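## Task

Set the timer with the black round cap and the grey steel power module onto the top of the open cabinet, which only arm1 can reach. Set the blue square cup and the metal door knob onto the top of the work bench, which only arm4 can reach. Each of the four must keep its current upright orientation and have its entire base resting on that top surface. The attempt fails if any of them ends up, unheld, on the floor or on a lower board. Placement counts only if the objects stay put with no robot supporting them. Finish by opening the grippers and moving the arms away.

## Robot and tools

Robots: four identical i2rt Big YAM arms named arm1, arm2, arm3 and arm4. Each has six revolute joints, a two-finger gripper and a wrist camera (arm1_cam_wrist to arm4_cam_wrist). Two fixed room cameras, room_a and room_b, also watch the scene. Reach is roughly 1.0 m from the joint1 axis. Joints move at different speeds, so the hand can sweep a wide path between postures. With joints 1 and 6 at 0 and the hand level and forward, the wrist camera rides on top of the hand looking at the fingertips.

Frame: one shared scene frame, origin on the floor, +z up. The hand point is midway between the fingertips; the hand z axis runs along the fingers and the fingers open and close along hand y. Hand poses depend on each foot's true placement, which is never printed. Camera calibration (K, distortion, T_world_to_cam, pos_world) is given in OpenCV conventions and may be off by a few degrees and millimetres; wrist camera poses are derived from joint readings, so they carry extra error.

Tool execute_actions: argument actions is a list holding either zero actions or exactly one. That action is an object keyed by arm name; under each name put joints, a map of absolute joint targets (not offsets). All named motions start together and may finish at different times. Keys and ranges, in radians unless noted: joint1_rad -2.879 to 2.879 (base turn, positive counter-clockwise seen from above; 0 unfolds toward where the foot faces); joint2_rad 0 to 3.141 (shoulder; 0 has the upper arm pointing back roughly level, increasing lifts it up and over forward); joint3_rad 0 to 3.019 (elbow; 0 is fully folded, increasing opens it); joint4_rad -1.692 to 1.57 (hand pitch, positive tips fingers up); joint5_rad -1.57 to 1.57 (sideways hand swing, positive to the arm's right); joint6_rad -2.094 to 2.094 (hand roll, positive clockwise viewed from behind the hand); gripper_m 0 to 0.093 metres, the fingertip gap. Done tolerances: ±0.045, ±0.14, ±0.09, ±0.055, ±0.03, ±0.035 rad and ±0.003 m. Example: {"arm1": {"joints": {"gripper_m": 0.05}}, "arm2": {"joints": {"joint1_rad": 0.3}}}. Any unknown key or out-of-range number rejects the whole call and nothing moves. A joint or arm you omit may keep pushing toward its earlier target. Optional cameras lists which images to return (arm1_cam_wrist, arm2_cam_wrist, arm3_cam_wrist, arm4_cam_wrist, room_a, room_b, all); omitted, null or ["all"] gives all, [] gives none. An empty actions list only reports state and images.

Tool wait: seconds from 0 to 10; commands nothing new and returns the same report. Tool zoom_image: camera name plus region [x0, y0, x1, y1] in pixels of that camera's latest full image, origin top-left, at most 504 by 504. Tool read_manual: optional section, only "licences"; moves nothing. Tool finished_scene: scene, the integer number of the current scene (minimum 1, maximum 2); irreversible, reports success and starts the next task.

Reading results: joint_positions gives readings; a pictures line names the images in order. joint_status per joint: off_target (stopped short, may still be pushing); contact_stop or time_out (target dropped, holds where it stopped, though a timed-out joint may keep a nearby target and keep pushing); not_followed (a safety check withheld that arm's joint targets, usually with a cause line; the gripper part still runs and the arm may retry the old targets later); limit_stop_at_motor_heat (after an overheating stop; resend the target). on_its_own lists what moved uncommanded, where held at means the held target, not the position. To relieve a pushing joint, command its reported position. A target very close to the current reading may not move the joint. A loaded joint can sag. MOTOR HOT appears from 85 °C; at 100 °C an OVER-TEMPERATURE FAULT drops the whole arm until it cools. After any stop, remaining motion calls in that reply are skipped.

Order of work: look first, plan a posture, open the gripper, approach, close on the object, lift, carry, lower until the base sits fully on the target top, open, then retract. Only arm1 reaches the first surface and only arm4 the second, so arm2 or arm3 may need to hand objects over or relay them. Loose objects may be nudged occasionally.

Avoid: arms pressing hard against each other (fails the run; the collision check can react late and ignores fingers, gripper housings and cameras), hard impacts, dropping or tipping objects, anything ending unheld on the floor or a lower board, long hard pushing against surfaces that heats motors, and leaving objects held at the end.

Each tool is called as name([rows], argument=value, ...), one row to a line, values as JSON.

## Session

execute_actions(actions=[])

Scene clock: 0.00 s.
Motor temperatures (°C, as the motors report them): arm1=[24 24 22 22 24 21] | arm2=[22 22 25 24 21 23] | arm3=[25 22 21 22 23 22] | arm4=[21 23 23 21 24 24]
arm1.joint_positions: joint1_rad=-0.562 joint2_rad=+0.325 joint3_rad=+1.680 joint4_rad=-1.318 joint5_rad=-0.253 joint6_rad=+0.617 gripper_m=+0.094
arm1.joint_status: not commanded
arm1.hand: x=+1.2186 y=-1.2576 z=+1.5726 quat_wxyz=(-0.474, -0.689, -0.079, +0.542) (m; scene frame)
arm2.joint_positions: joint1_rad=-0.852 joint2_rad=+0.643 joint3_rad=+1.496 joint4_rad=-1.168 joint5_rad=-0.238 joint6_rad=+0.218 gripper_m=+0.095
arm2.joint_status: not commanded
arm2.hand: x=+0.4271 y=-0.7054 z=+1.5317 quat_wxyz=(-0.580, -0.081, -0.803, -0.114) (m; scene frame)
arm3.joint_positions: joint1_rad=-0.708 joint2_rad=+0.621 joint3_rad=+1.417 joint4_rad=-1.132 joint5_rad=-0.132 joint6_rad=+0.632 gripper_m=+0.094
arm3.joint_status: not commanded
arm3.hand: x=+0.0001 y=+0.4827 z=+1.5028 quat_wxyz=(-0.554, -0.283, -0.759, -0.191) (m; scene frame)
arm4.joint_positions: joint1_rad=-0.767 joint2_rad=+0.305 joint3_rad=+1.456 joint4_rad=-1.479 joint5_rad=-0.265 joint6_rad=-0.456 gripper_m=+0.094
arm4.joint_status: not commanded
arm4.hand: x=-1.0735 y=+1.4532 z=+1.4567 quat_wxyz=(-0.587, +0.244, -0.771, +0.028) (m; scene frame)
pictures: arm1_cam_wrist, arm2_cam_wrist, arm3_cam_wrist, arm4_cam_wrist, room_a, room_b
Images, in order (width x height): arm1_cam_wrist 504x504, arm2_cam_wrist 504x504, arm3_cam_wrist 504x504, arm4_cam_wrist 504x504, room_a 672x504, room_b 672x504.

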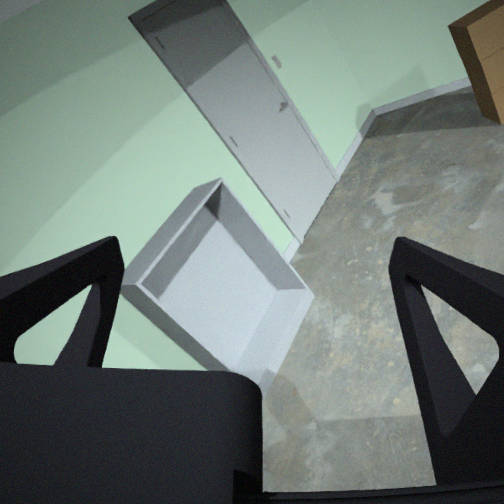

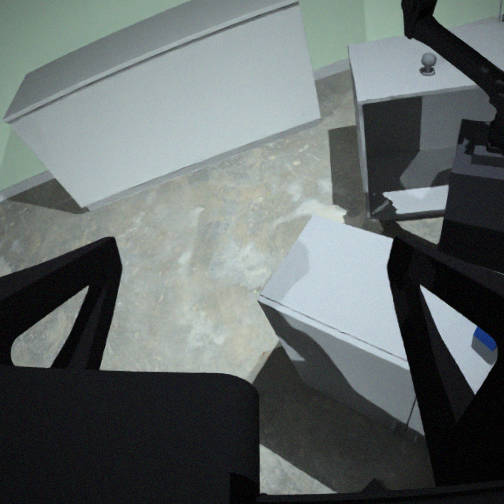

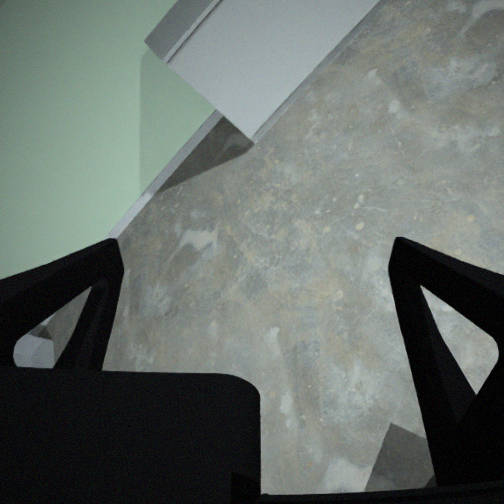

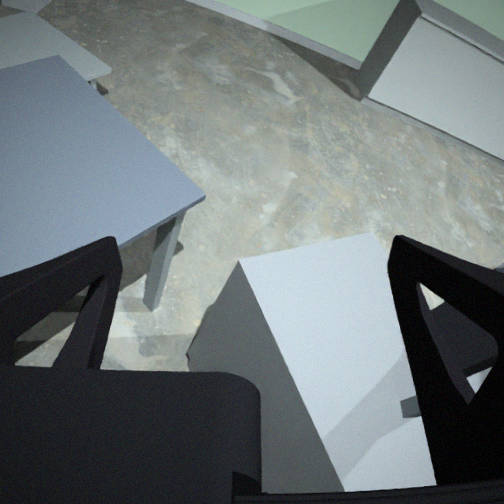

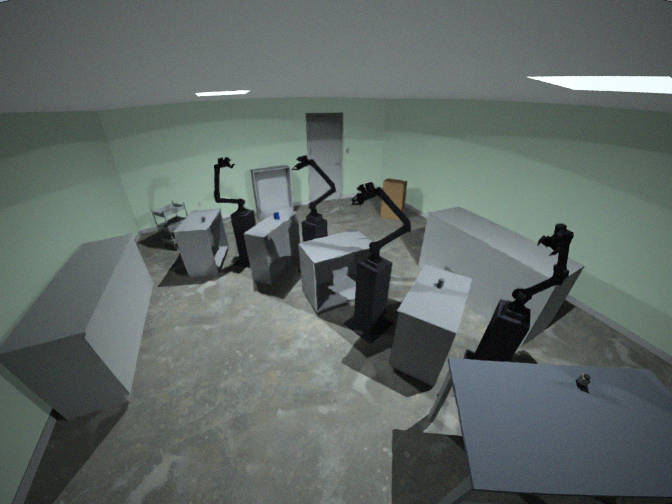

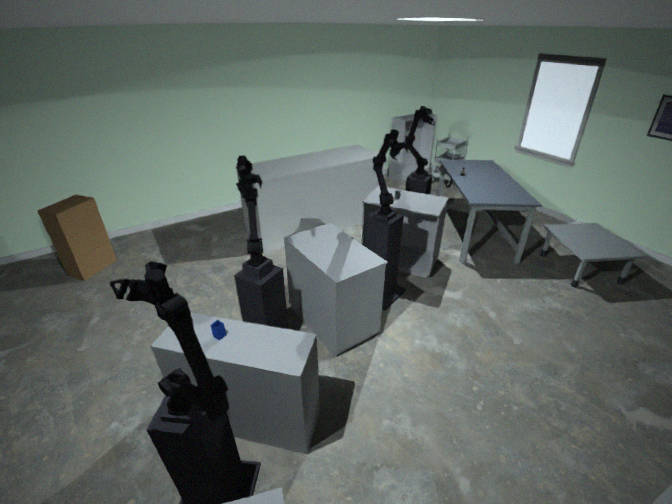

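zoom_image(camera="room_a", region=[140, 140, 480, 400])

zoom_image(camera="room_a", region=[380, 200, 672, 504])

zoom_image(camera="room_b", region=[230, 90, 670, 360])

Region (140, 140, 480, 400) of room_a's 672x504 image, scaled by 1.482, with more detail than that image has; it fills the top 385 rows of this view, and the rest is white.

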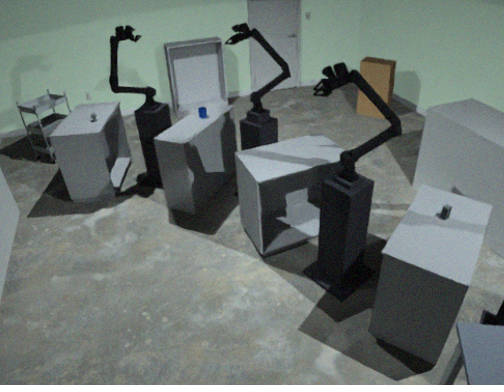

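Region (380, 200, 672, 504) of room_a's 672x504 image, scaled by 1.658, with more detail than that image has; it fills the left 484 columns of this view, and the rest is white.

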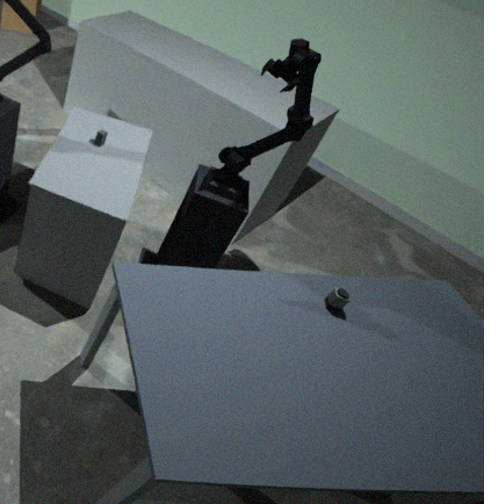

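Region (230, 90, 670, 360) of room_b's 672x504 image, scaled by 1.145, with more detail than that image has; it fills the top 309 rows of this view, and the rest is white.

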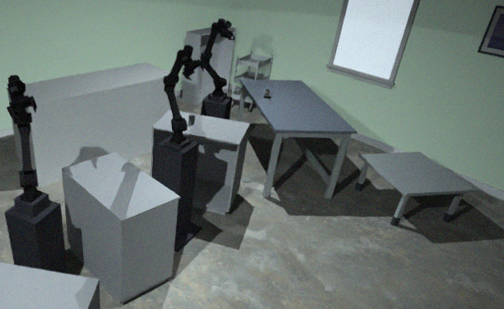

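execute_actions([
  {"arm1":{"joints":{"joint1_rad":2.87,"joint2_rad":1.5,"joint3_rad":1.3,"joint4_rad":-1.2,"joint5_rad":0,"joint6_rad":0}},"arm2":{"joints":{"joint1_rad":-1.2,"joint2_rad":1.5,"joint3_rad":1.3,"joint4_rad":-1.2,"joint5_rad":0,"joint6_rad":0}},"arm3":{"joints":{"joint1_rad":1.5,"joint2_rad":1.5,"joint3_rad":1.3,"joint4_rad":-1.2,"joint5_rad":0,"joint6_rad":0}},"arm4":{"joints":{"joint1_rad":0.92,"joint2_rad":1.6,"joint3_rad":1.7,"joint4_rad":-1.3,"joint5_rad":0,"joint6_rad":0}}},
])

Scene clock: 35.13 s.
Motor temperatures (°C, as the motors report them): arm1=[24 24 23 22 24 22] | arm2=[22 22 27 24 21 23] | arm3=[25 22 25 22 23 22] | arm4=[21 23 25 22 24 24]
arm1.joint_positions: joint1_rad=+2.877 joint2_rad=+1.512 joint3_rad=+1.296 joint4_rad=-1.206 joint5_rad=+0.001 joint6_rad=+0.006 gripper_m=+0.094
arm1.joint_status: all done
arm1.hand: x=+1.5054 y=-0.8522 z=+1.0618 quat_wxyz=(-0.066, +0.420, -0.904, -0.032) (m; scene frame)
arm2.joint_positions: joint1_rad=-1.202 joint2_rad=+1.510 joint3_rad=+1.296 joint4_rad=-1.183 joint5_rad=-0.002 joint6_rad=+0.008 gripper_m=+0.095
arm2.joint_status: all done
arm2.hand: x=+0.6050 y=-0.9413 z=+1.0958 quat_wxyz=(-0.084, -0.254, -0.963, +0.020) (m; scene frame)
arm3.joint_positions: joint1_rad=+1.507 joint2_rad=+1.520 joint3_rad=+1.301 joint4_rad=-1.185 joint5_rad=+0.001 joint6_rad=+0.007 gripper_m=+0.094
arm3.joint_status: all done
arm3.hand: x=-0.4672 y=+0.9368 z=+1.0885 quat_wxyz=(-0.051, +0.849, -0.521, -0.068) (m; scene frame)
arm4.joint_positions: joint1_rad=+0.931 joint2_rad=+1.603 joint3_rad=+1.670 joint4_rad=-1.299 joint5_rad=-0.002 joint6_rad=-0.013 gripper_m=+0.094
arm4.joint_status: all done
arm4.hand: x=-1.1962 y=+1.9753 z=+1.1829 quat_wxyz=(-0.117, +0.735, -0.655, -0.129) (m; scene frame)
pictures: arm1_cam_wrist, arm2_cam_wrist, arm3_cam_wrist, arm4_cam_wrist, room_a, room_b
camera_calibration (this result's frames):
arm1_cam_wrist: T_world_to_cam=[[0.770583, -0.637127, -0.0164843, -1.68004], [-0.559213, -0.688305, 0.46208, -0.233666], [-0.305749, -0.346853, -0.886685, 1.23132], [0, 0, 0, 1]] pos_world=[1.54041, -0.804144, 1.17207]
arm2_cam_wrist: T_world_to_cam=[[-0.496675, -0.867759, -0.0175826, -0.494068], [-0.781849, 0.438523, 0.443182, 0.403006], [-0.376864, 0.233864, -0.896259, 1.54891], [0, 0, 0, 1]] pos_world=[0.653426, -0.967693, 1.20093]
arm3_cam_wrist: T_world_to_cam=[[0.89549, 0.445043, 0.00591814, -0.0055029], [0.396983, -0.804659, 0.441506, 0.465978], [0.201251, -0.393015, -0.897239, 1.56392], [0, 0, 0, 1]] pos_world=[-0.494799, 0.992047, 1.19751]
arm4_cam_wrist: T_world_to_cam=[[0.992164, 0.124416, 0.0114464, 0.925232], [0.116897, -0.956721, 0.266495, 1.72037], [0.0441072, -0.263069, -0.963768, 1.83373], [0, 0, 0, 1]] pos_world=[-1.19997, 2.01319, 1.29823]
Images, in order (width x height): arm1_cam_wrist 504x504, arm2_cam_wrist 504x504, arm3_cam_wrist 504x504, arm4_cam_wrist 504x504, room_a 672x504, room_b 672x504.

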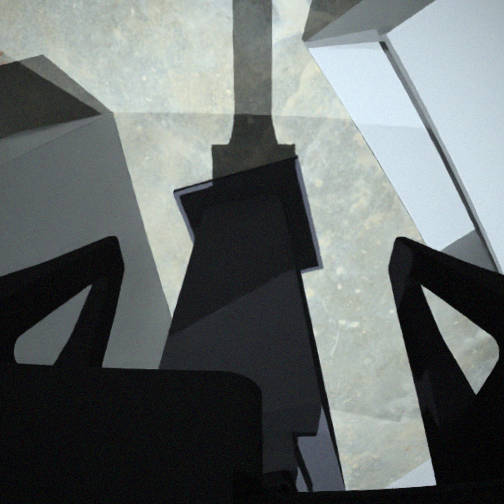

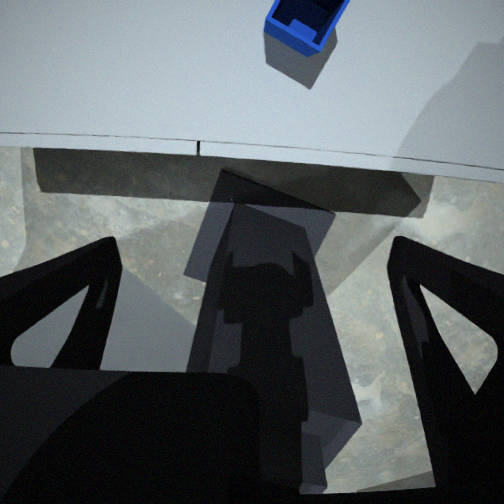

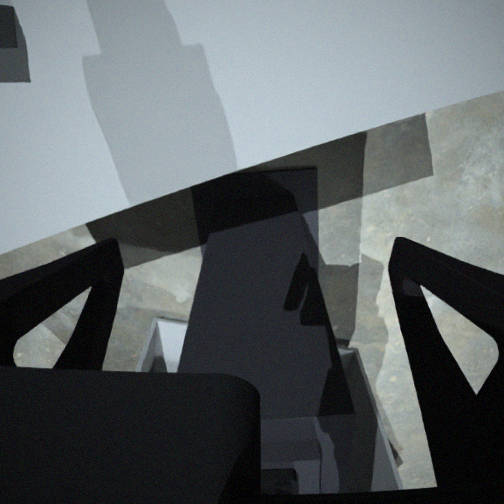

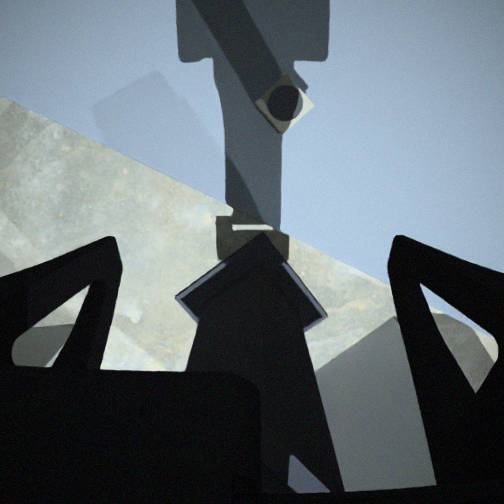

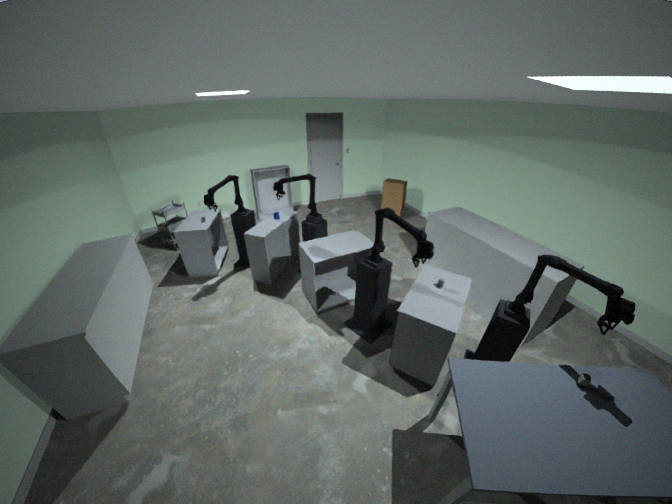

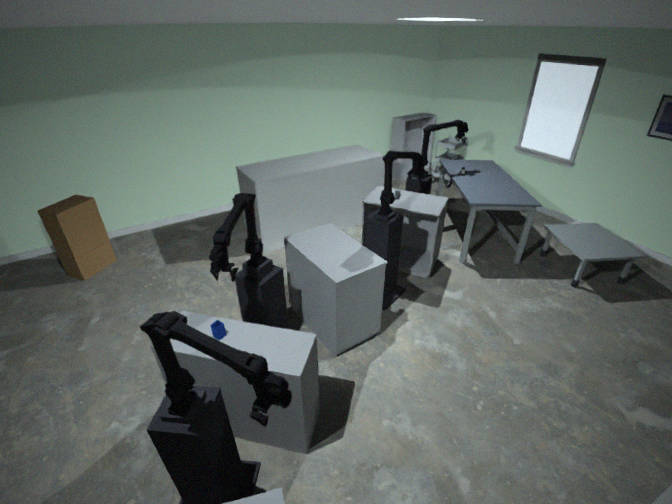

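execute_actions([
  {"arm1":{"joints":{"joint1_rad":2.83,"joint2_rad":2.455,"joint3_rad":2.46,"joint4_rad":-1.58}},"arm2":{"joints":{"joint1_rad":-1.315,"joint2_rad":2.02,"joint3_rad":1.403,"joint4_rad":-0.954}},"arm3":{"joints":{"joint1_rad":1.88,"joint2_rad":2.198,"joint3_rad":1.997,"joint4_rad":-1.37}},"arm4":{"joints":{"joint1_rad":0.87,"joint2_rad":2.198,"joint3_rad":1.997,"joint4_rad":-1.37}}},
], cameras=["arm1_cam_wrist","arm2_cam_wrist","arm3_cam_wrist","arm4_cam_wrist"])

Scene clock: 57.53 s.
Motor temperatures (°C, as the motors report them): arm1=[24 25 24 22 24 22] | arm2=[22 22 28 24 21 23] | arm3=[25 23 25 22 23 22] | arm4=[21 24 27 22 24 24]
arm1.joint_positions: joint1_rad=+2.827 joint2_rad=+2.454 joint3_rad=+2.417 joint4_rad=-1.567 joint5_rad=+0.001 joint6_rad=+0.006 gripper_m=+0.094
arm1.joint_status: all done
arm1.hand: x=+1.6950 y=-0.6806 z=+0.9327 quat_wxyz=(+0.016, +0.399, -0.917, +0.006) (m; scene frame)
arm2.joint_positions: joint1_rad=-1.320 joint2_rad=+2.027 joint3_rad=+1.380 joint4_rad=-0.969 joint5_rad=-0.001 joint6_rad=+0.007 gripper_m=+0.095
arm2.joint_status: all done
arm2.hand: x=+0.6236 y=-1.0249 z=+0.8713 quat_wxyz=(+0.022, -0.311, -0.950, -0.008) (m; scene frame)
arm3.joint_positions: joint1_rad=+1.878 joint2_rad=+2.211 joint3_rad=+1.946 joint4_rad=-1.357 joint5_rad=+0.000 joint6_rad=+0.006 gripper_m=+0.094
arm3.joint_status: all done
arm3.hand: x=-0.7369 y=+0.9438 z=+0.9458 quat_wxyz=(+0.002, +0.934, -0.357, +0.029) (m; scene frame)
arm4.joint_positions: joint1_rad=+0.875 joint2_rad=+2.196 joint3_rad=+1.969 joint4_rad=-1.360 joint5_rad=-0.001 joint6_rad=-0.012 gripper_m=+0.094
arm4.joint_status: all done
arm4.hand: x=-1.1696 y=+2.0820 z=+0.9492 quat_wxyz=(+0.002, +0.728, -0.686, +0.001) (m; scene frame)
pictures: arm1_cam_wrist, arm2_cam_wrist, arm3_cam_wrist, arm4_cam_wrist
camera_calibration (this result's frames):
arm1_cam_wrist: T_world_to_cam=[[0.736547, -0.676174, -0.0169343, -1.68733], [-0.526018, -0.588364, 0.614111, -0.0798899], [-0.425209, -0.443414, -0.789038, 1.28005], [0, 0, 0, 1]] pos_world=[1.74506, -0.620342, 1.03049]
arm2_cam_wrist: T_world_to_cam=[[-0.597508, -0.801751, -0.0134363, -0.434394], [-0.629632, 0.458728, 0.627002, 0.319366], [-0.496536, 0.383098, -0.778902, 1.49956], [0, 0, 0, 1]] pos_world=[0.686114, -1.06926, 0.961929]
arm3_cam_wrist: T_world_to_cam=[[0.674208, 0.738492, 0.00857403, -0.208828], [0.569738, -0.52746, 0.630226, 0.328836], [0.469939, -0.420018, -0.776365, 1.6021], [0, 0, 0, 1]] pos_world=[-0.799445, 1.00058, 1.03836]
arm4_cam_wrist: T_world_to_cam=[[0.997511, 0.0704611, 0.00267112, 1.01512], [0.0555559, -0.808699, 0.585593, 1.19881], [0.0434217, -0.583987, -0.810601, 2.15739], [0, 0, 0, 1]] pos_world=[-1.17287, 2.15784, 1.04405]
Images, in order (width x height): arm1_cam_wrist 504x504, arm2_cam_wrist 504x504, arm3_cam_wrist 504x504, arm4_cam_wrist 504x504.

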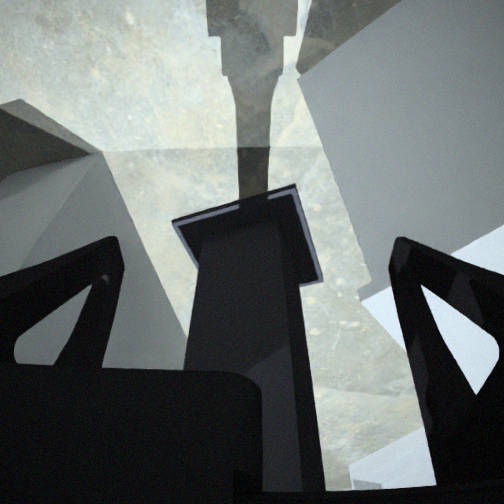

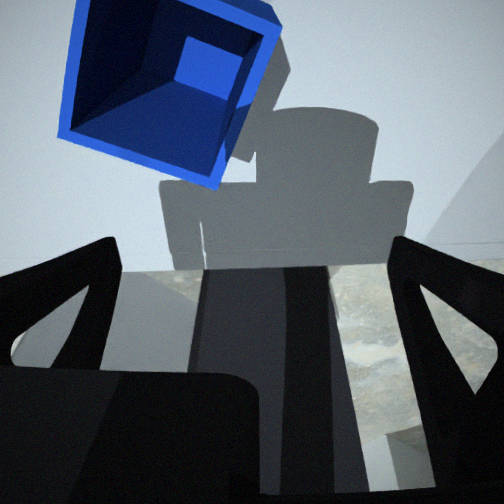

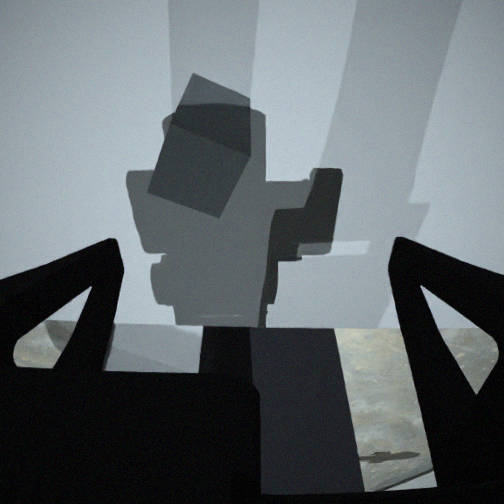

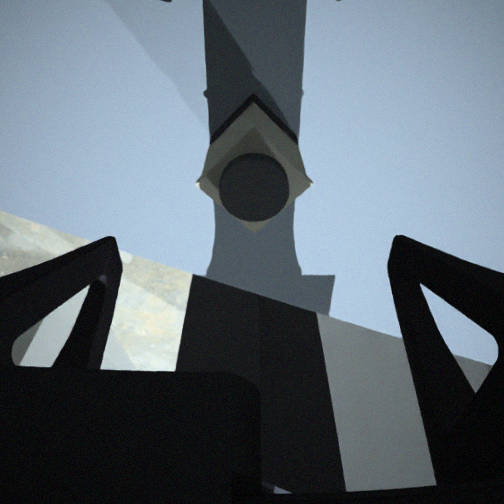

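execute_actions([
  {"arm1":{"joints":{"joint1_rad":2.17,"joint2_rad":1.896,"joint3_rad":1.52,"joint4_rad":-1.18}},"arm2":{"joints":{"joint1_rad":-1.262,"joint2_rad":1.993,"joint3_rad":1.5,"joint4_rad":-1.06,"joint6_rad":0.36}},"arm3":{"joints":{"joint1_rad":1.906,"joint2_rad":2.23,"joint3_rad":2.05,"joint4_rad":-1.39,"joint6_rad":0.4}},"arm4":{"joints":{"joint6_rad":0.785}}},
], cameras=["arm1_cam_wrist","arm2_cam_wrist","arm3_cam_wrist","arm4_cam_wrist"])

Scene clock: 93.20 s.
Motor temperatures (°C, as the motors report them): arm1=[24 27 27 22 24 22] | arm2=[22 23 28 24 21 23] | arm3=[25 24 29 22 23 22] | arm4=[21 25 28 21 24 24]
arm1.joint_positions: joint1_rad=+2.171 joint2_rad=+1.906 joint3_rad=+1.512 joint4_rad=-1.190 joint5_rad=+0.002 joint6_rad=+0.004 gripper_m=+0.094
arm1.joint_status: all done
arm1.hand: x=+1.7512 y=-1.1238 z=+0.9467 quat_wxyz=(+0.008, +0.083, -0.997, +0.001) (m; scene frame)
arm2.joint_positions: joint1_rad=-1.256 joint2_rad=+1.998 joint3_rad=+1.453 joint4_rad=-1.044 joint5_rad=-0.001 joint6_rad=+0.351 gripper_m=+0.095
arm2.joint_status: all done
arm2.hand: x=+0.6595 y=-1.0063 z=+0.9095 quat_wxyz=(+0.010, -0.440, -0.898, -0.002) (m; scene frame)
arm3.joint_positions: joint1_rad=+1.905 joint2_rad=+2.217 joint3_rad=+2.001 joint4_rad=-1.377 joint5_rad=+0.000 joint6_rad=+0.392 gripper_m=+0.094
arm3.joint_status: all done
arm3.hand: x=-0.7590 y=+0.9387 z=+0.9621 quat_wxyz=(-0.006, +0.856, -0.518, +0.014) (m; scene frame)
arm4.joint_positions: joint1_rad=+0.875 joint2_rad=+2.196 joint3_rad=+1.969 joint4_rad=-1.360 joint5_rad=-0.001 joint6_rad=+0.772 gripper_m=+0.094
arm4.joint_status: all done
arm4.hand: x=-1.1696 y=+2.0820 z=+0.9492 quat_wxyz=(+0.002, +0.410, -0.912, +0.002) (m; scene frame)
pictures: arm1_cam_wrist, arm2_cam_wrist, arm3_cam_wrist, arm4_cam_wrist
camera_calibration (this result's frames):
arm1_cam_wrist: T_world_to_cam=[[0.172506, -0.984896, -0.0148658, -1.3894], [-0.786721, -0.146845, 0.599588, 0.646751], [-0.592715, -0.0917373, -0.800171, 1.81759], [0, 0, 0, 1]] pos_world=[1.8258, -1.1067, 1.04594]
arm2_cam_wrist: T_world_to_cam=[[-0.795589, -0.605792, -0.00730565, -0.0752891], [-0.485707, 0.630581, 0.605357, 0.407189], [-0.362113, 0.485164, -0.795921, 1.56957], [0, 0, 0, 1]] pos_world=[0.706236, -1.06387, 1.00221]
arm3_cam_wrist: T_world_to_cam=[[0.890095, 0.45547, 0.0166952, 0.231397], [0.355327, -0.716402, 0.600426, 0.371753], [0.285436, -0.528504, -0.799506, 1.60701], [0, 0, 0, 1]] pos_world=[-0.796759, 1.01024, 1.05774]
arm4_cam_wrist: T_world_to_cam=[[0.755873, -0.654683, 0.00683325, 2.23833], [-0.533718, -0.610099, 0.585597, 0.09613], [-0.379211, -0.446284, -0.810574, 1.37637], [0, 0, 0, 1]] pos_world=[-1.11865, 2.1383, 1.04406]
Images, in order (width x height): arm1_cam_wrist 504x504, arm2_cam_wrist 504x504, arm3_cam_wrist 504x504, arm4_cam_wrist 504x504.

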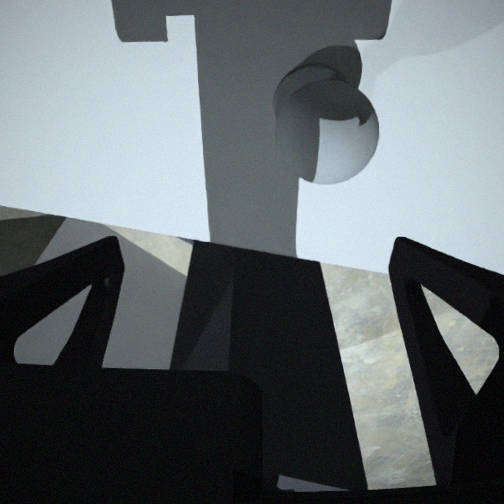

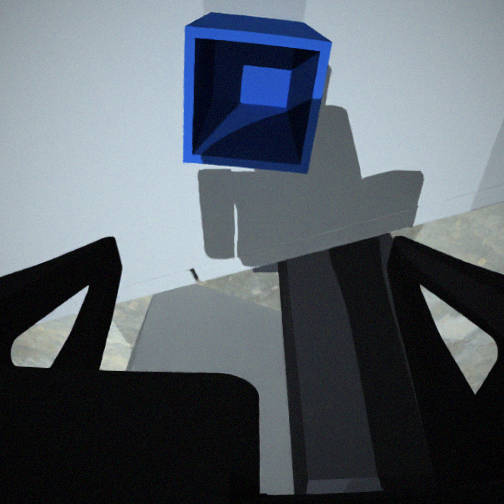

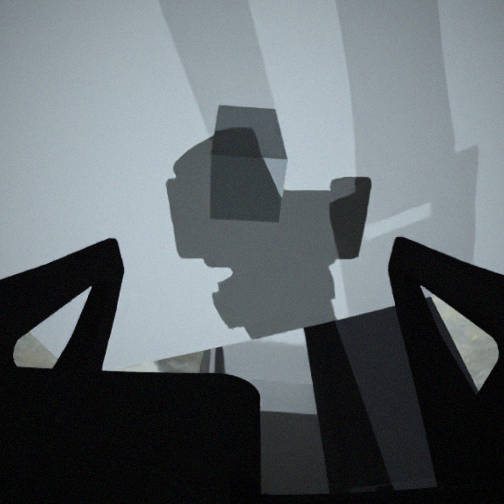

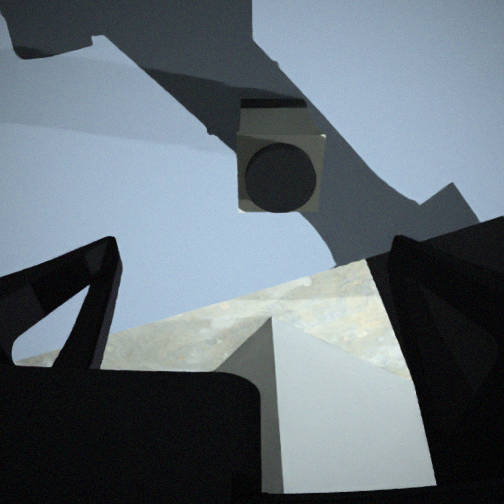

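execute_actions([
  {"arm1":{"joints":{"joint1_rad":2.116,"joint2_rad":2.04,"joint3_rad":1.46,"joint4_rad":-0.968}},"arm2":{"joints":{"joint1_rad":-1.285,"joint2_rad":2.15,"joint3_rad":1.5,"joint4_rad":-0.875}},"arm3":{"joints":{"joint1_rad":1.92,"joint2_rad":2.267,"joint3_rad":1.8,"joint4_rad":-1.064}},"arm4":{"joints":{"joint1_rad":0.87,"joint2_rad":2.341,"joint3_rad":1.88,"joint4_rad":-1.07}}},
], cameras=["arm1_cam_wrist","arm2_cam_wrist","arm3_cam_wrist","arm4_cam_wrist"])

Scene clock: 108.70 s.
Motor temperatures (°C, as the motors report them): arm1=[24 26 26 22 24 22] | arm2=[22 23 29 24 21 23] | arm3=[25 25 29 22 23 22] | arm4=[21 25 28 21 24 24]
arm1.joint_positions: joint1_rad=+2.110 joint2_rad=+2.051 joint3_rad=+1.453 joint4_rad=-0.982 joint5_rad=+0.002 joint6_rad=+0.004 gripper_m=+0.094
arm1.joint_status: all done
arm1.hand: x=+1.7662 y=-1.1564 z=+0.8477 quat_wxyz=(+0.006, +0.052, -0.999, +0.001) (m; scene frame)
arm2.joint_positions: joint1_rad=-1.284 joint2_rad=+2.165 joint3_rad=+1.463 joint4_rad=-0.893 joint5_rad=-0.001 joint6_rad=+0.352 gripper_m=+0.095
arm2.joint_status: all done
arm2.hand: x=+0.6614 y=-1.0270 z=+0.8199 quat_wxyz=(+0.013, -0.453, -0.891, -0.002) (m; scene frame)
arm3.joint_positions: joint1_rad=+1.912 joint2_rad=+2.275 joint3_rad=+1.797 joint4_rad=-1.078 joint5_rad=+0.000 joint6_rad=+0.392 gripper_m=+0.094
arm3.joint_status: all done
arm3.hand: x=-0.7528 y=+0.9292 z=+0.8510 quat_wxyz=(-0.008, +0.858, -0.514, -0.003) (m; scene frame)
arm4.joint_positions: joint1_rad=+0.875 joint2_rad=+2.350 joint3_rad=+1.861 joint4_rad=-1.083 joint5_rad=-0.002 joint6_rad=+0.772 gripper_m=+0.094
arm4.joint_status: all done
arm4.hand: x=-1.1702 y=+2.0905 z=+0.8106 quat_wxyz=(-0.001, +0.410, -0.912, -0.006) (m; scene frame)
pictures: arm1_cam_wrist, arm2_cam_wrist, arm3_cam_wrist, arm4_cam_wrist
camera_calibration (this result's frames):
arm1_cam_wrist: T_world_to_cam=[[0.112165, -0.993581, -0.0147006, -1.3292], [-0.796683, -0.0987595, 0.596274, 0.789149], [-0.593899, -0.0551694, -0.802646, 1.79069], [0, 0, 0, 1]] pos_world=[1.84128, -1.14394, 0.947203]
arm2_cam_wrist: T_world_to_cam=[[-0.812848, -0.582453, -0.00511619, -0.0533482], [-0.464127, 0.64236, 0.609885, 0.469493], [-0.351943, 0.498119, -0.792473, 1.51274], [0, 0, 0, 1]] pos_world=[0.706939, -1.08618, 0.912198]
arm3_cam_wrist: T_world_to_cam=[[0.886601, 0.462528, 0.0025452, 0.234941], [0.377576, -0.726917, 0.573609, 0.478838], [0.26716, -0.507602, -0.819125, 1.49496], [0, 0, 0, 1]] pos_world=[-0.788491, 0.998255, 0.949299]
arm4_cam_wrist: T_world_to_cam=[[0.755618, -0.654993, -0.00502447, 2.25525], [-0.533074, -0.61939, 0.576358, 0.209777], [-0.380623, -0.432828, -0.817182, 1.24316], [0, 0, 0, 1]] pos_world=[-1.11911, 2.14518, 0.906312]
Images, in order (width x height): arm1_cam_wrist 504x504, arm2_cam_wrist 504x504, arm3_cam_wrist 504x504, arm4_cam_wrist 504x504.

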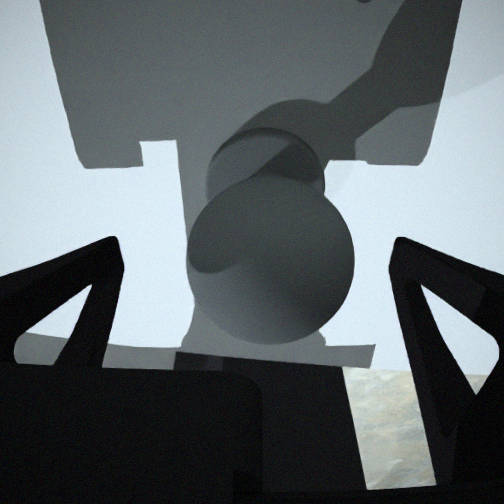

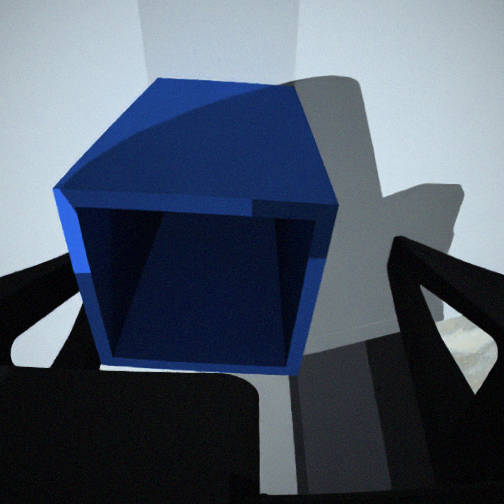

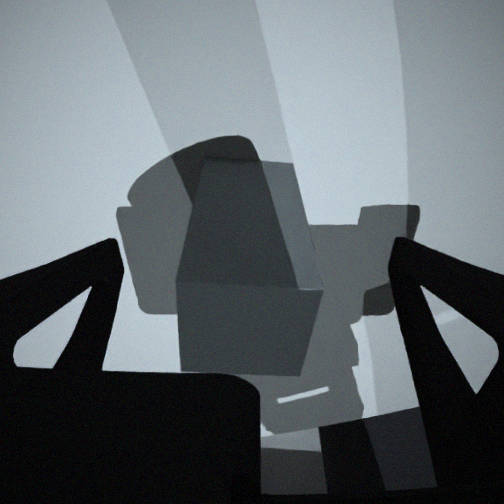

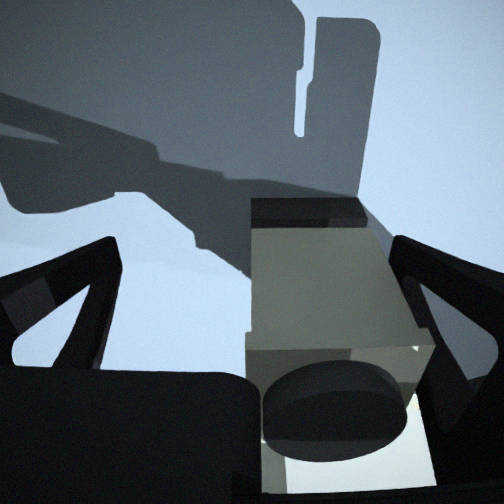

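execute_actions([
  {"arm1":{"joints":{"gripper_m":0.0}},"arm2":{"joints":{"joint1_rad":-1.258}},"arm3":{"joints":{"joint2_rad":2.32,"joint4_rad":-1.03}},"arm4":{"joints":{"joint1_rad":0.85,"joint2_rad":2.34}}},
], cameras=["arm1_cam_wrist","arm2_cam_wrist","arm3_cam_wrist","arm4_cam_wrist"])

Scene clock: 113.67 s.
Motor temperatures (°C, as the motors report them): arm1=[24 26 26 22 24 22] | arm2=[22 23 29 24 21 23] | arm3=[25 25 28 22 23 22] | arm4=[21 25 28 21 24 24]
arm1.joint_positions: joint1_rad=+2.111 joint2_rad=+2.051 joint3_rad=+1.453 joint4_rad=-0.981 joint5_rad=+0.001 joint6_rad=+0.004 gripper_m=+0.053
arm1.joint_status: gripper_m off_target (ended at +0.053, target +0.000)
arm1.hand: x=+1.7663 y=-1.1559 z=+0.8477 quat_wxyz=(+0.005, +0.053, -0.999, +0.001) (m; scene frame)
arm2.joint_positions: joint1_rad=-1.259 joint2_rad=+2.165 joint3_rad=+1.463 joint4_rad=-0.893 joint5_rad=-0.001 joint6_rad=+0.352 gripper_m=+0.095
arm2.joint_status: all done
arm2.hand: x=+0.6692 y=-1.0151 z=+0.8199 quat_wxyz=(+0.013, -0.442, -0.897, -0.002) (m; scene frame)
arm3.joint_positions: joint1_rad=+1.912 joint2_rad=+2.311 joint3_rad=+1.797 joint4_rad=-1.045 joint5_rad=+0.000 joint6_rad=+0.392 gripper_m=+0.094
arm3.joint_status: all done
arm3.hand: x=-0.7536 y=+0.9303 z=+0.8284 quat_wxyz=(-0.008, +0.858, -0.514, -0.002) (m; scene frame)
arm4.joint_positions: joint1_rad=+0.865 joint2_rad=+2.350 joint3_rad=+1.861 joint4_rad=-1.083 joint5_rad=-0.002 joint6_rad=+0.772 gripper_m=+0.094
arm4.joint_status: all done
arm4.hand: x=-1.1635 y=+2.0908 z=+0.8106 quat_wxyz=(-0.001, +0.405, -0.914, -0.006) (m; scene frame)
pictures: arm1_cam_wrist, arm2_cam_wrist, arm3_cam_wrist, arm4_cam_wrist
camera_calibration (this result's frames):
arm1_cam_wrist: T_world_to_cam=[[0.113308, -0.993445, -0.0150856, -1.33024], [-0.796996, -0.0999469, 0.595657, 0.789011], [-0.59326, -0.0554694, -0.803097, 1.78971], [0, 0, 0, 1]] pos_world=[1.84133, -1.14338, 0.947261]
arm2_cam_wrist: T_world_to_cam=[[-0.798157, -0.602427, -0.00514461, -0.0701325], [-0.479919, 0.630637, 0.609898, 0.464083], [-0.364175, 0.489263, -0.792463, 1.50871], [0, 0, 0, 1]] pos_world=[0.71618, -1.07307, 0.912193]
arm3_cam_wrist: T_world_to_cam=[[0.886612, 0.4625, 0.00343929, 0.234498], [0.376535, -0.726095, 0.575332, 0.489975], [0.268588, -0.508801, -0.817913, 1.47842], [0, 0, 0, 1]] pos_world=[-0.789488, 0.999535, 0.926513]
arm4_cam_wrist: T_world_to_cam=[[0.749085, -0.662455, -0.00510358, 2.25845], [-0.539123, -0.614066, 0.576428, 0.195281], [-0.384991, -0.429042, -0.817132, 1.23277], [0, 0, 0, 1]] pos_world=[-1.11188, 2.14495, 0.9063]
Images, in order (width x height): arm1_cam_wrist 504x504, arm2_cam_wrist 504x504, arm3_cam_wrist 504x504, arm4_cam_wrist 504x504.

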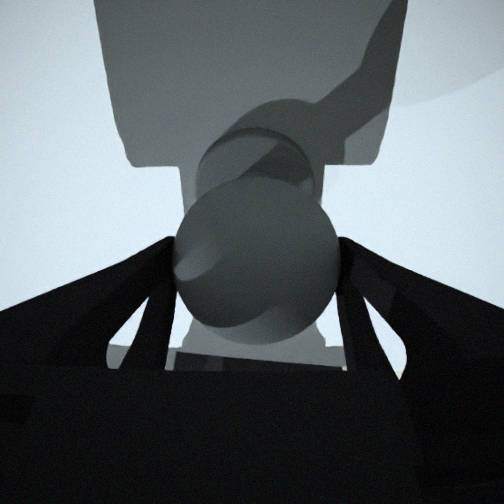

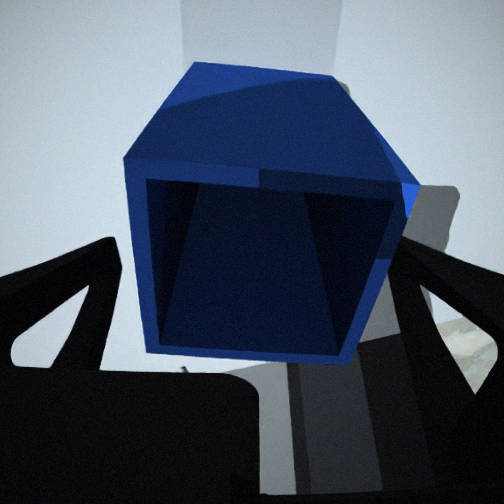

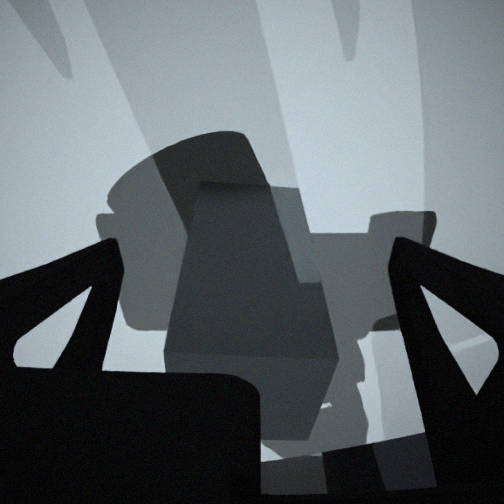

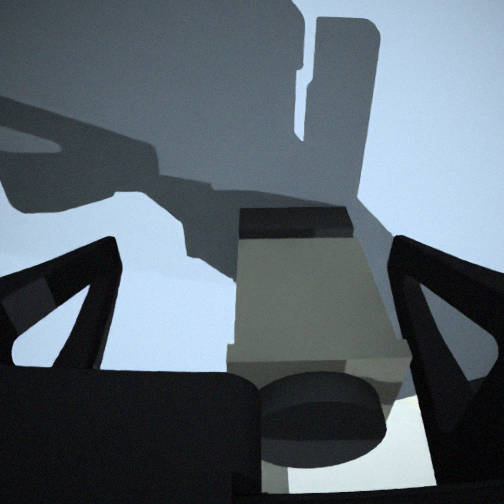

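execute_actions([
  {"arm2":{"joints":{"gripper_m":0}},"arm3":{"joints":{"gripper_m":0}},"arm4":{"joints":{"gripper_m":0}}},
], cameras=["arm2_cam_wrist","arm3_cam_wrist","arm4_cam_wrist"])

Scene clock: 117.33 s.
Motor temperatures (°C, as the motors report them): arm1=[24 27 25 22 24 22] | arm2=[22 23 29 24 21 23] | arm3=[25 25 27 22 23 22] | arm4=[21 25 28 21 24 24]
arm1.joint_positions: joint1_rad=+2.111 joint2_rad=+2.051 joint3_rad=+1.453 joint4_rad=-0.981 joint5_rad=+0.001 joint6_rad=+0.004 gripper_m=+0.053
arm1.joint_status: not commanded
arm1.hand: x=+1.7663 y=-1.1559 z=+0.8477 quat_wxyz=(+0.005, +0.053, -0.999, +0.001) (m; scene frame)
arm2.joint_positions: joint1_rad=-1.259 joint2_rad=+2.165 joint3_rad=+1.463 joint4_rad=-0.893 joint5_rad=-0.001 joint6_rad=+0.352 gripper_m=+0.054
arm2.joint_status: gripper_m off_target (ended at +0.054, target +0.000)
arm2.hand: x=+0.6692 y=-1.0151 z=+0.8199 quat_wxyz=(+0.013, -0.442, -0.897, -0.002) (m; scene frame)
arm3.joint_positions: joint1_rad=+1.913 joint2_rad=+2.311 joint3_rad=+1.797 joint4_rad=-1.043 joint5_rad=+0.000 joint6_rad=+0.393 gripper_m=+0.040
arm3.joint_status: gripper_m off_target (ended at +0.040, target +0.000)
arm3.hand: x=-0.7542 y=+0.9304 z=+0.8284 quat_wxyz=(-0.008, +0.857, -0.515, -0.003) (m; scene frame)
arm4.joint_positions: joint1_rad=+0.864 joint2_rad=+2.350 joint3_rad=+1.861 joint4_rad=-1.082 joint5_rad=-0.001 joint6_rad=+0.774 gripper_m=+0.045
arm4.joint_status: gripper_m off_target (ended at +0.045, target +0.000)
arm4.hand: x=-1.1631 y=+2.0911 z=+0.8106 quat_wxyz=(-0.002, +0.405, -0.914, -0.006) (m; scene frame)
pictures: arm2_cam_wrist, arm3_cam_wrist, arm4_cam_wrist
camera_calibration (this result's frames):
arm2_cam_wrist: T_world_to_cam=[[-0.798387, -0.602123, -0.00513531, -0.0696775], [-0.479675, 0.630825, 0.609896, 0.464112], [-0.363993, 0.489396, -0.792465, 1.50872], [0, 0, 0, 1]] pos_world=[0.716158, -1.07309, 0.912194]
arm3_cam_wrist: T_world_to_cam=[[0.886956, 0.461846, 0.00267814, 0.236412], [0.376858, -0.727067, 0.573891, 0.492588], [0.266997, -0.508007, -0.818927, 1.47751], [0, 0, 0, 1]] pos_world=[-0.789814, 0.999545, 0.926649]
arm4_cam_wrist: T_world_to_cam=[[0.747816, -0.663887, -0.00507838, 2.25982], [-0.540925, -0.613708, 0.57512, 0.193918], [-0.384932, -0.427337, -0.818053, 1.23033], [0, 0, 0, 1]] pos_world=[-1.11144, 2.14504, 0.906422]
Images, in order (width x height): arm2_cam_wrist 504x504, arm3_cam_wrist 504x504, arm4_cam_wrist 504x504.

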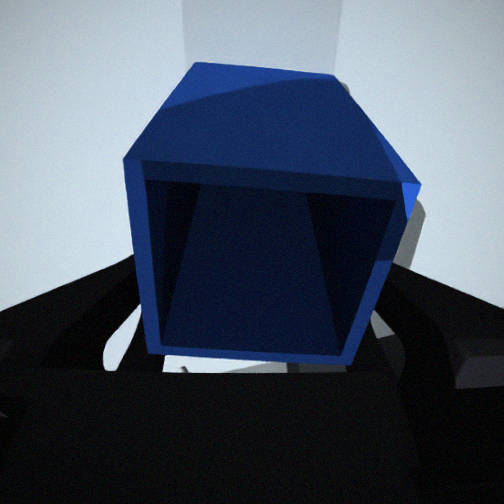

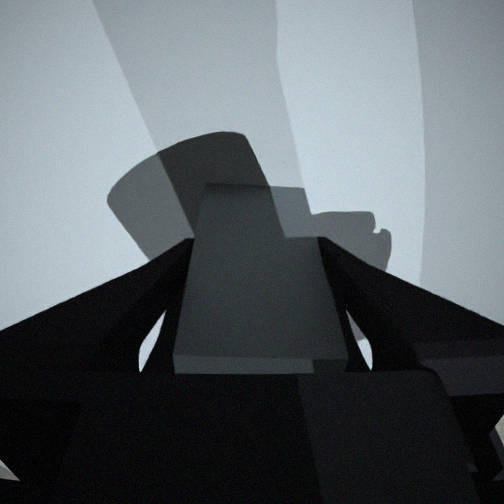

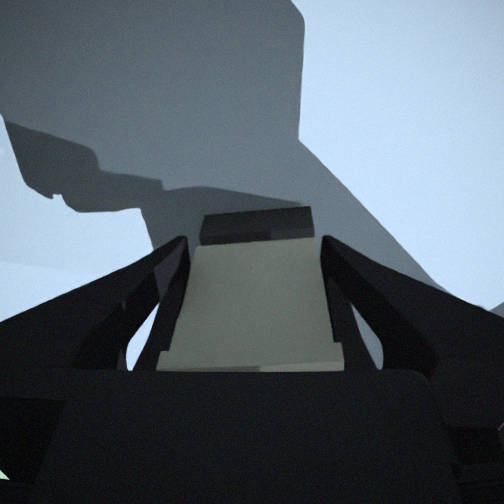

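execute_actions([
  {"arm1":{"joints":{"joint2_rad":1.6,"joint3_rad":1.3,"joint4_rad":-1.27}},"arm2":{"joints":{"joint2_rad":1.6,"joint3_rad":1.3,"joint4_rad":-1.27}},"arm3":{"joints":{"joint2_rad":1.6,"joint3_rad":1.3,"joint4_rad":-1.27}},"arm4":{"joints":{"joint2_rad":1.8,"joint3_rad":1.6,"joint4_rad":-1.37}}},
], cameras=[])

execute_actions([
  {"arm1":{"joints":{"joint1_rad":-1.5,"joint6_rad":0}},"arm2":{"joints":{"joint1_rad":0.91,"joint6_rad":0}},"arm3":{"joints":{"joint1_rad":-1.75,"joint6_rad":0}},"arm4":{"joints":{"joint1_rad":-1.62,"joint6_rad":0}}},
], cameras=["room_a","room_b"])

Scene clock: 134.60 s.
Motor temperatures (°C, as the motors report them): arm1=[24 27 25 22 24 22] | arm2=[22 24 29 24 21 23] | arm3=[25 25 26 22 23 22] | arm4=[21 26 27 22 24 24]
arm1.joint_positions: joint1_rad=+2.111 joint2_rad=+1.600 joint3_rad=+1.286 joint4_rad=-1.258 joint5_rad=+0.001 joint6_rad=+0.004 gripper_m=+0.053
arm1.joint_status: all done
arm1.hand: x=+1.6602 y=-1.1678 z=+1.0166 quat_wxyz=(+0.002, +0.053, -0.999, +0.000) (m; scene frame)
arm2.joint_positions: joint1_rad=-1.259 joint2_rad=+1.604 joint3_rad=+1.296 joint4_rad=-1.255 joint5_rad=-0.001 joint6_rad=+0.352 gripper_m=+0.054
arm2.joint_status: all done
arm2.hand: x=+0.5786 y=-0.9577 z=+1.0516 quat_wxyz=(-0.003, -0.442, -0.897, +0.000) (m; scene frame)
arm3.joint_positions: joint1_rad=+1.913 joint2_rad=+1.598 joint3_rad=+1.300 joint4_rad=-1.257 joint5_rad=+0.000 joint6_rad=+0.393 gripper_m=+0.040
arm3.joint_status: all done
arm3.hand: x=-0.6069 y=+0.8049 z=+1.0478 quat_wxyz=(-0.009, +0.857, -0.515, -0.004) (m; scene frame)
arm4.joint_positions: joint1_rad=+0.864 joint2_rad=+1.811 joint3_rad=+1.590 joint4_rad=-1.359 joint5_rad=-0.001 joint6_rad=+0.774 gripper_m=+0.045
arm4.joint_status: all done
arm4.hand: x=-1.1583 y=+1.9630 z=+1.0348 quat_wxyz=(+0.000, +0.405, -0.915, -0.002) (m; scene frame)
pictures: none
No camera images: the call's "cameras" was empty. Leave "cameras" out to get every camera's image.

Scene clock: 137.57 s.
Motor temperatures (°C, as the motors report them): arm1=[24 26 25 22 24 22] | arm2=[22 24 29 24 21 23] | arm3=[25 25 26 22 23 22] | arm4=[21 26 27 22 24 24]
arm1.joint_positions: joint1_rad=-1.506 joint2_rad=+1.603 joint3_rad=+1.286 joint4_rad=-1.258 joint5_rad=+0.000 joint6_rad=+0.004 gripper_m=+0.053
arm1.joint_status: all done
arm1.hand: x=+0.7666 y=-1.0520 z=+1.0180 quat_wxyz=(+0.000, -0.983, +0.184, -0.001) (m; scene frame)
arm2.joint_positions: joint1_rad=+0.917 joint2_rad=+1.606 joint3_rad=+1.296 joint4_rad=-1.255 joint5_rad=+0.000 joint6_rad=+0.006 gripper_m=+0.054
arm2.joint_status: all done
arm2.hand: x=+0.1641 y=-0.2393 z=+1.0518 quat_wxyz=(-0.002, +0.719, -0.695, -0.003) (m; scene frame)
arm3.joint_positions: joint1_rad=-1.758 joint2_rad=+1.606 joint3_rad=+1.300 joint4_rad=-1.257 joint5_rad=+0.002 joint6_rad=+0.008 gripper_m=+0.040
arm3.joint_status: all done
arm3.hand: x=-0.0833 y=+0.0665 z=+1.0450 quat_wxyz=(-0.006, -0.575, -0.818, -0.005) (m; scene frame)
arm4.joint_positions: joint1_rad=-1.628 joint2_rad=+1.811 joint3_rad=+1.590 joint4_rad=-1.359 joint5_rad=+0.001 joint6_rad=+0.013 gripper_m=+0.045
arm4.joint_status: all done
arm4.hand: x=-0.7922 y=+0.9906 z=+1.0230 quat_wxyz=(+0.008, -0.434, -0.901, -0.006) (m; scene frame)
pictures: room_a, room_b
Images, in order (width x height): room_a 672x504, room_b 672x504.

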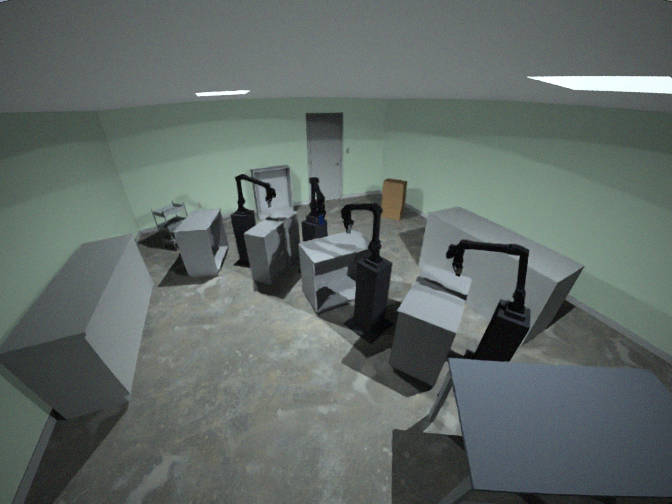

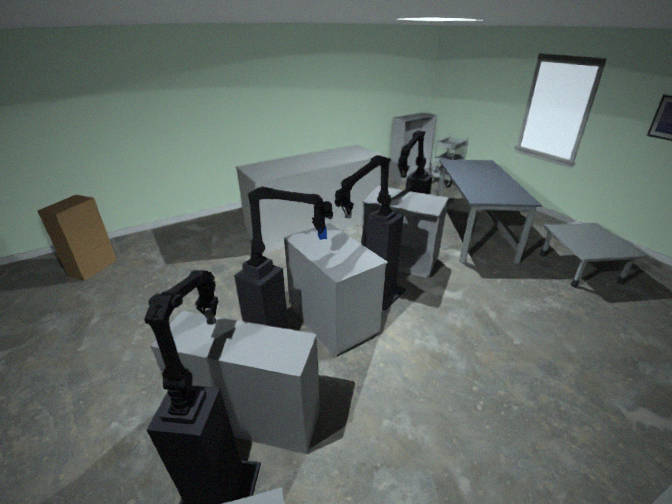

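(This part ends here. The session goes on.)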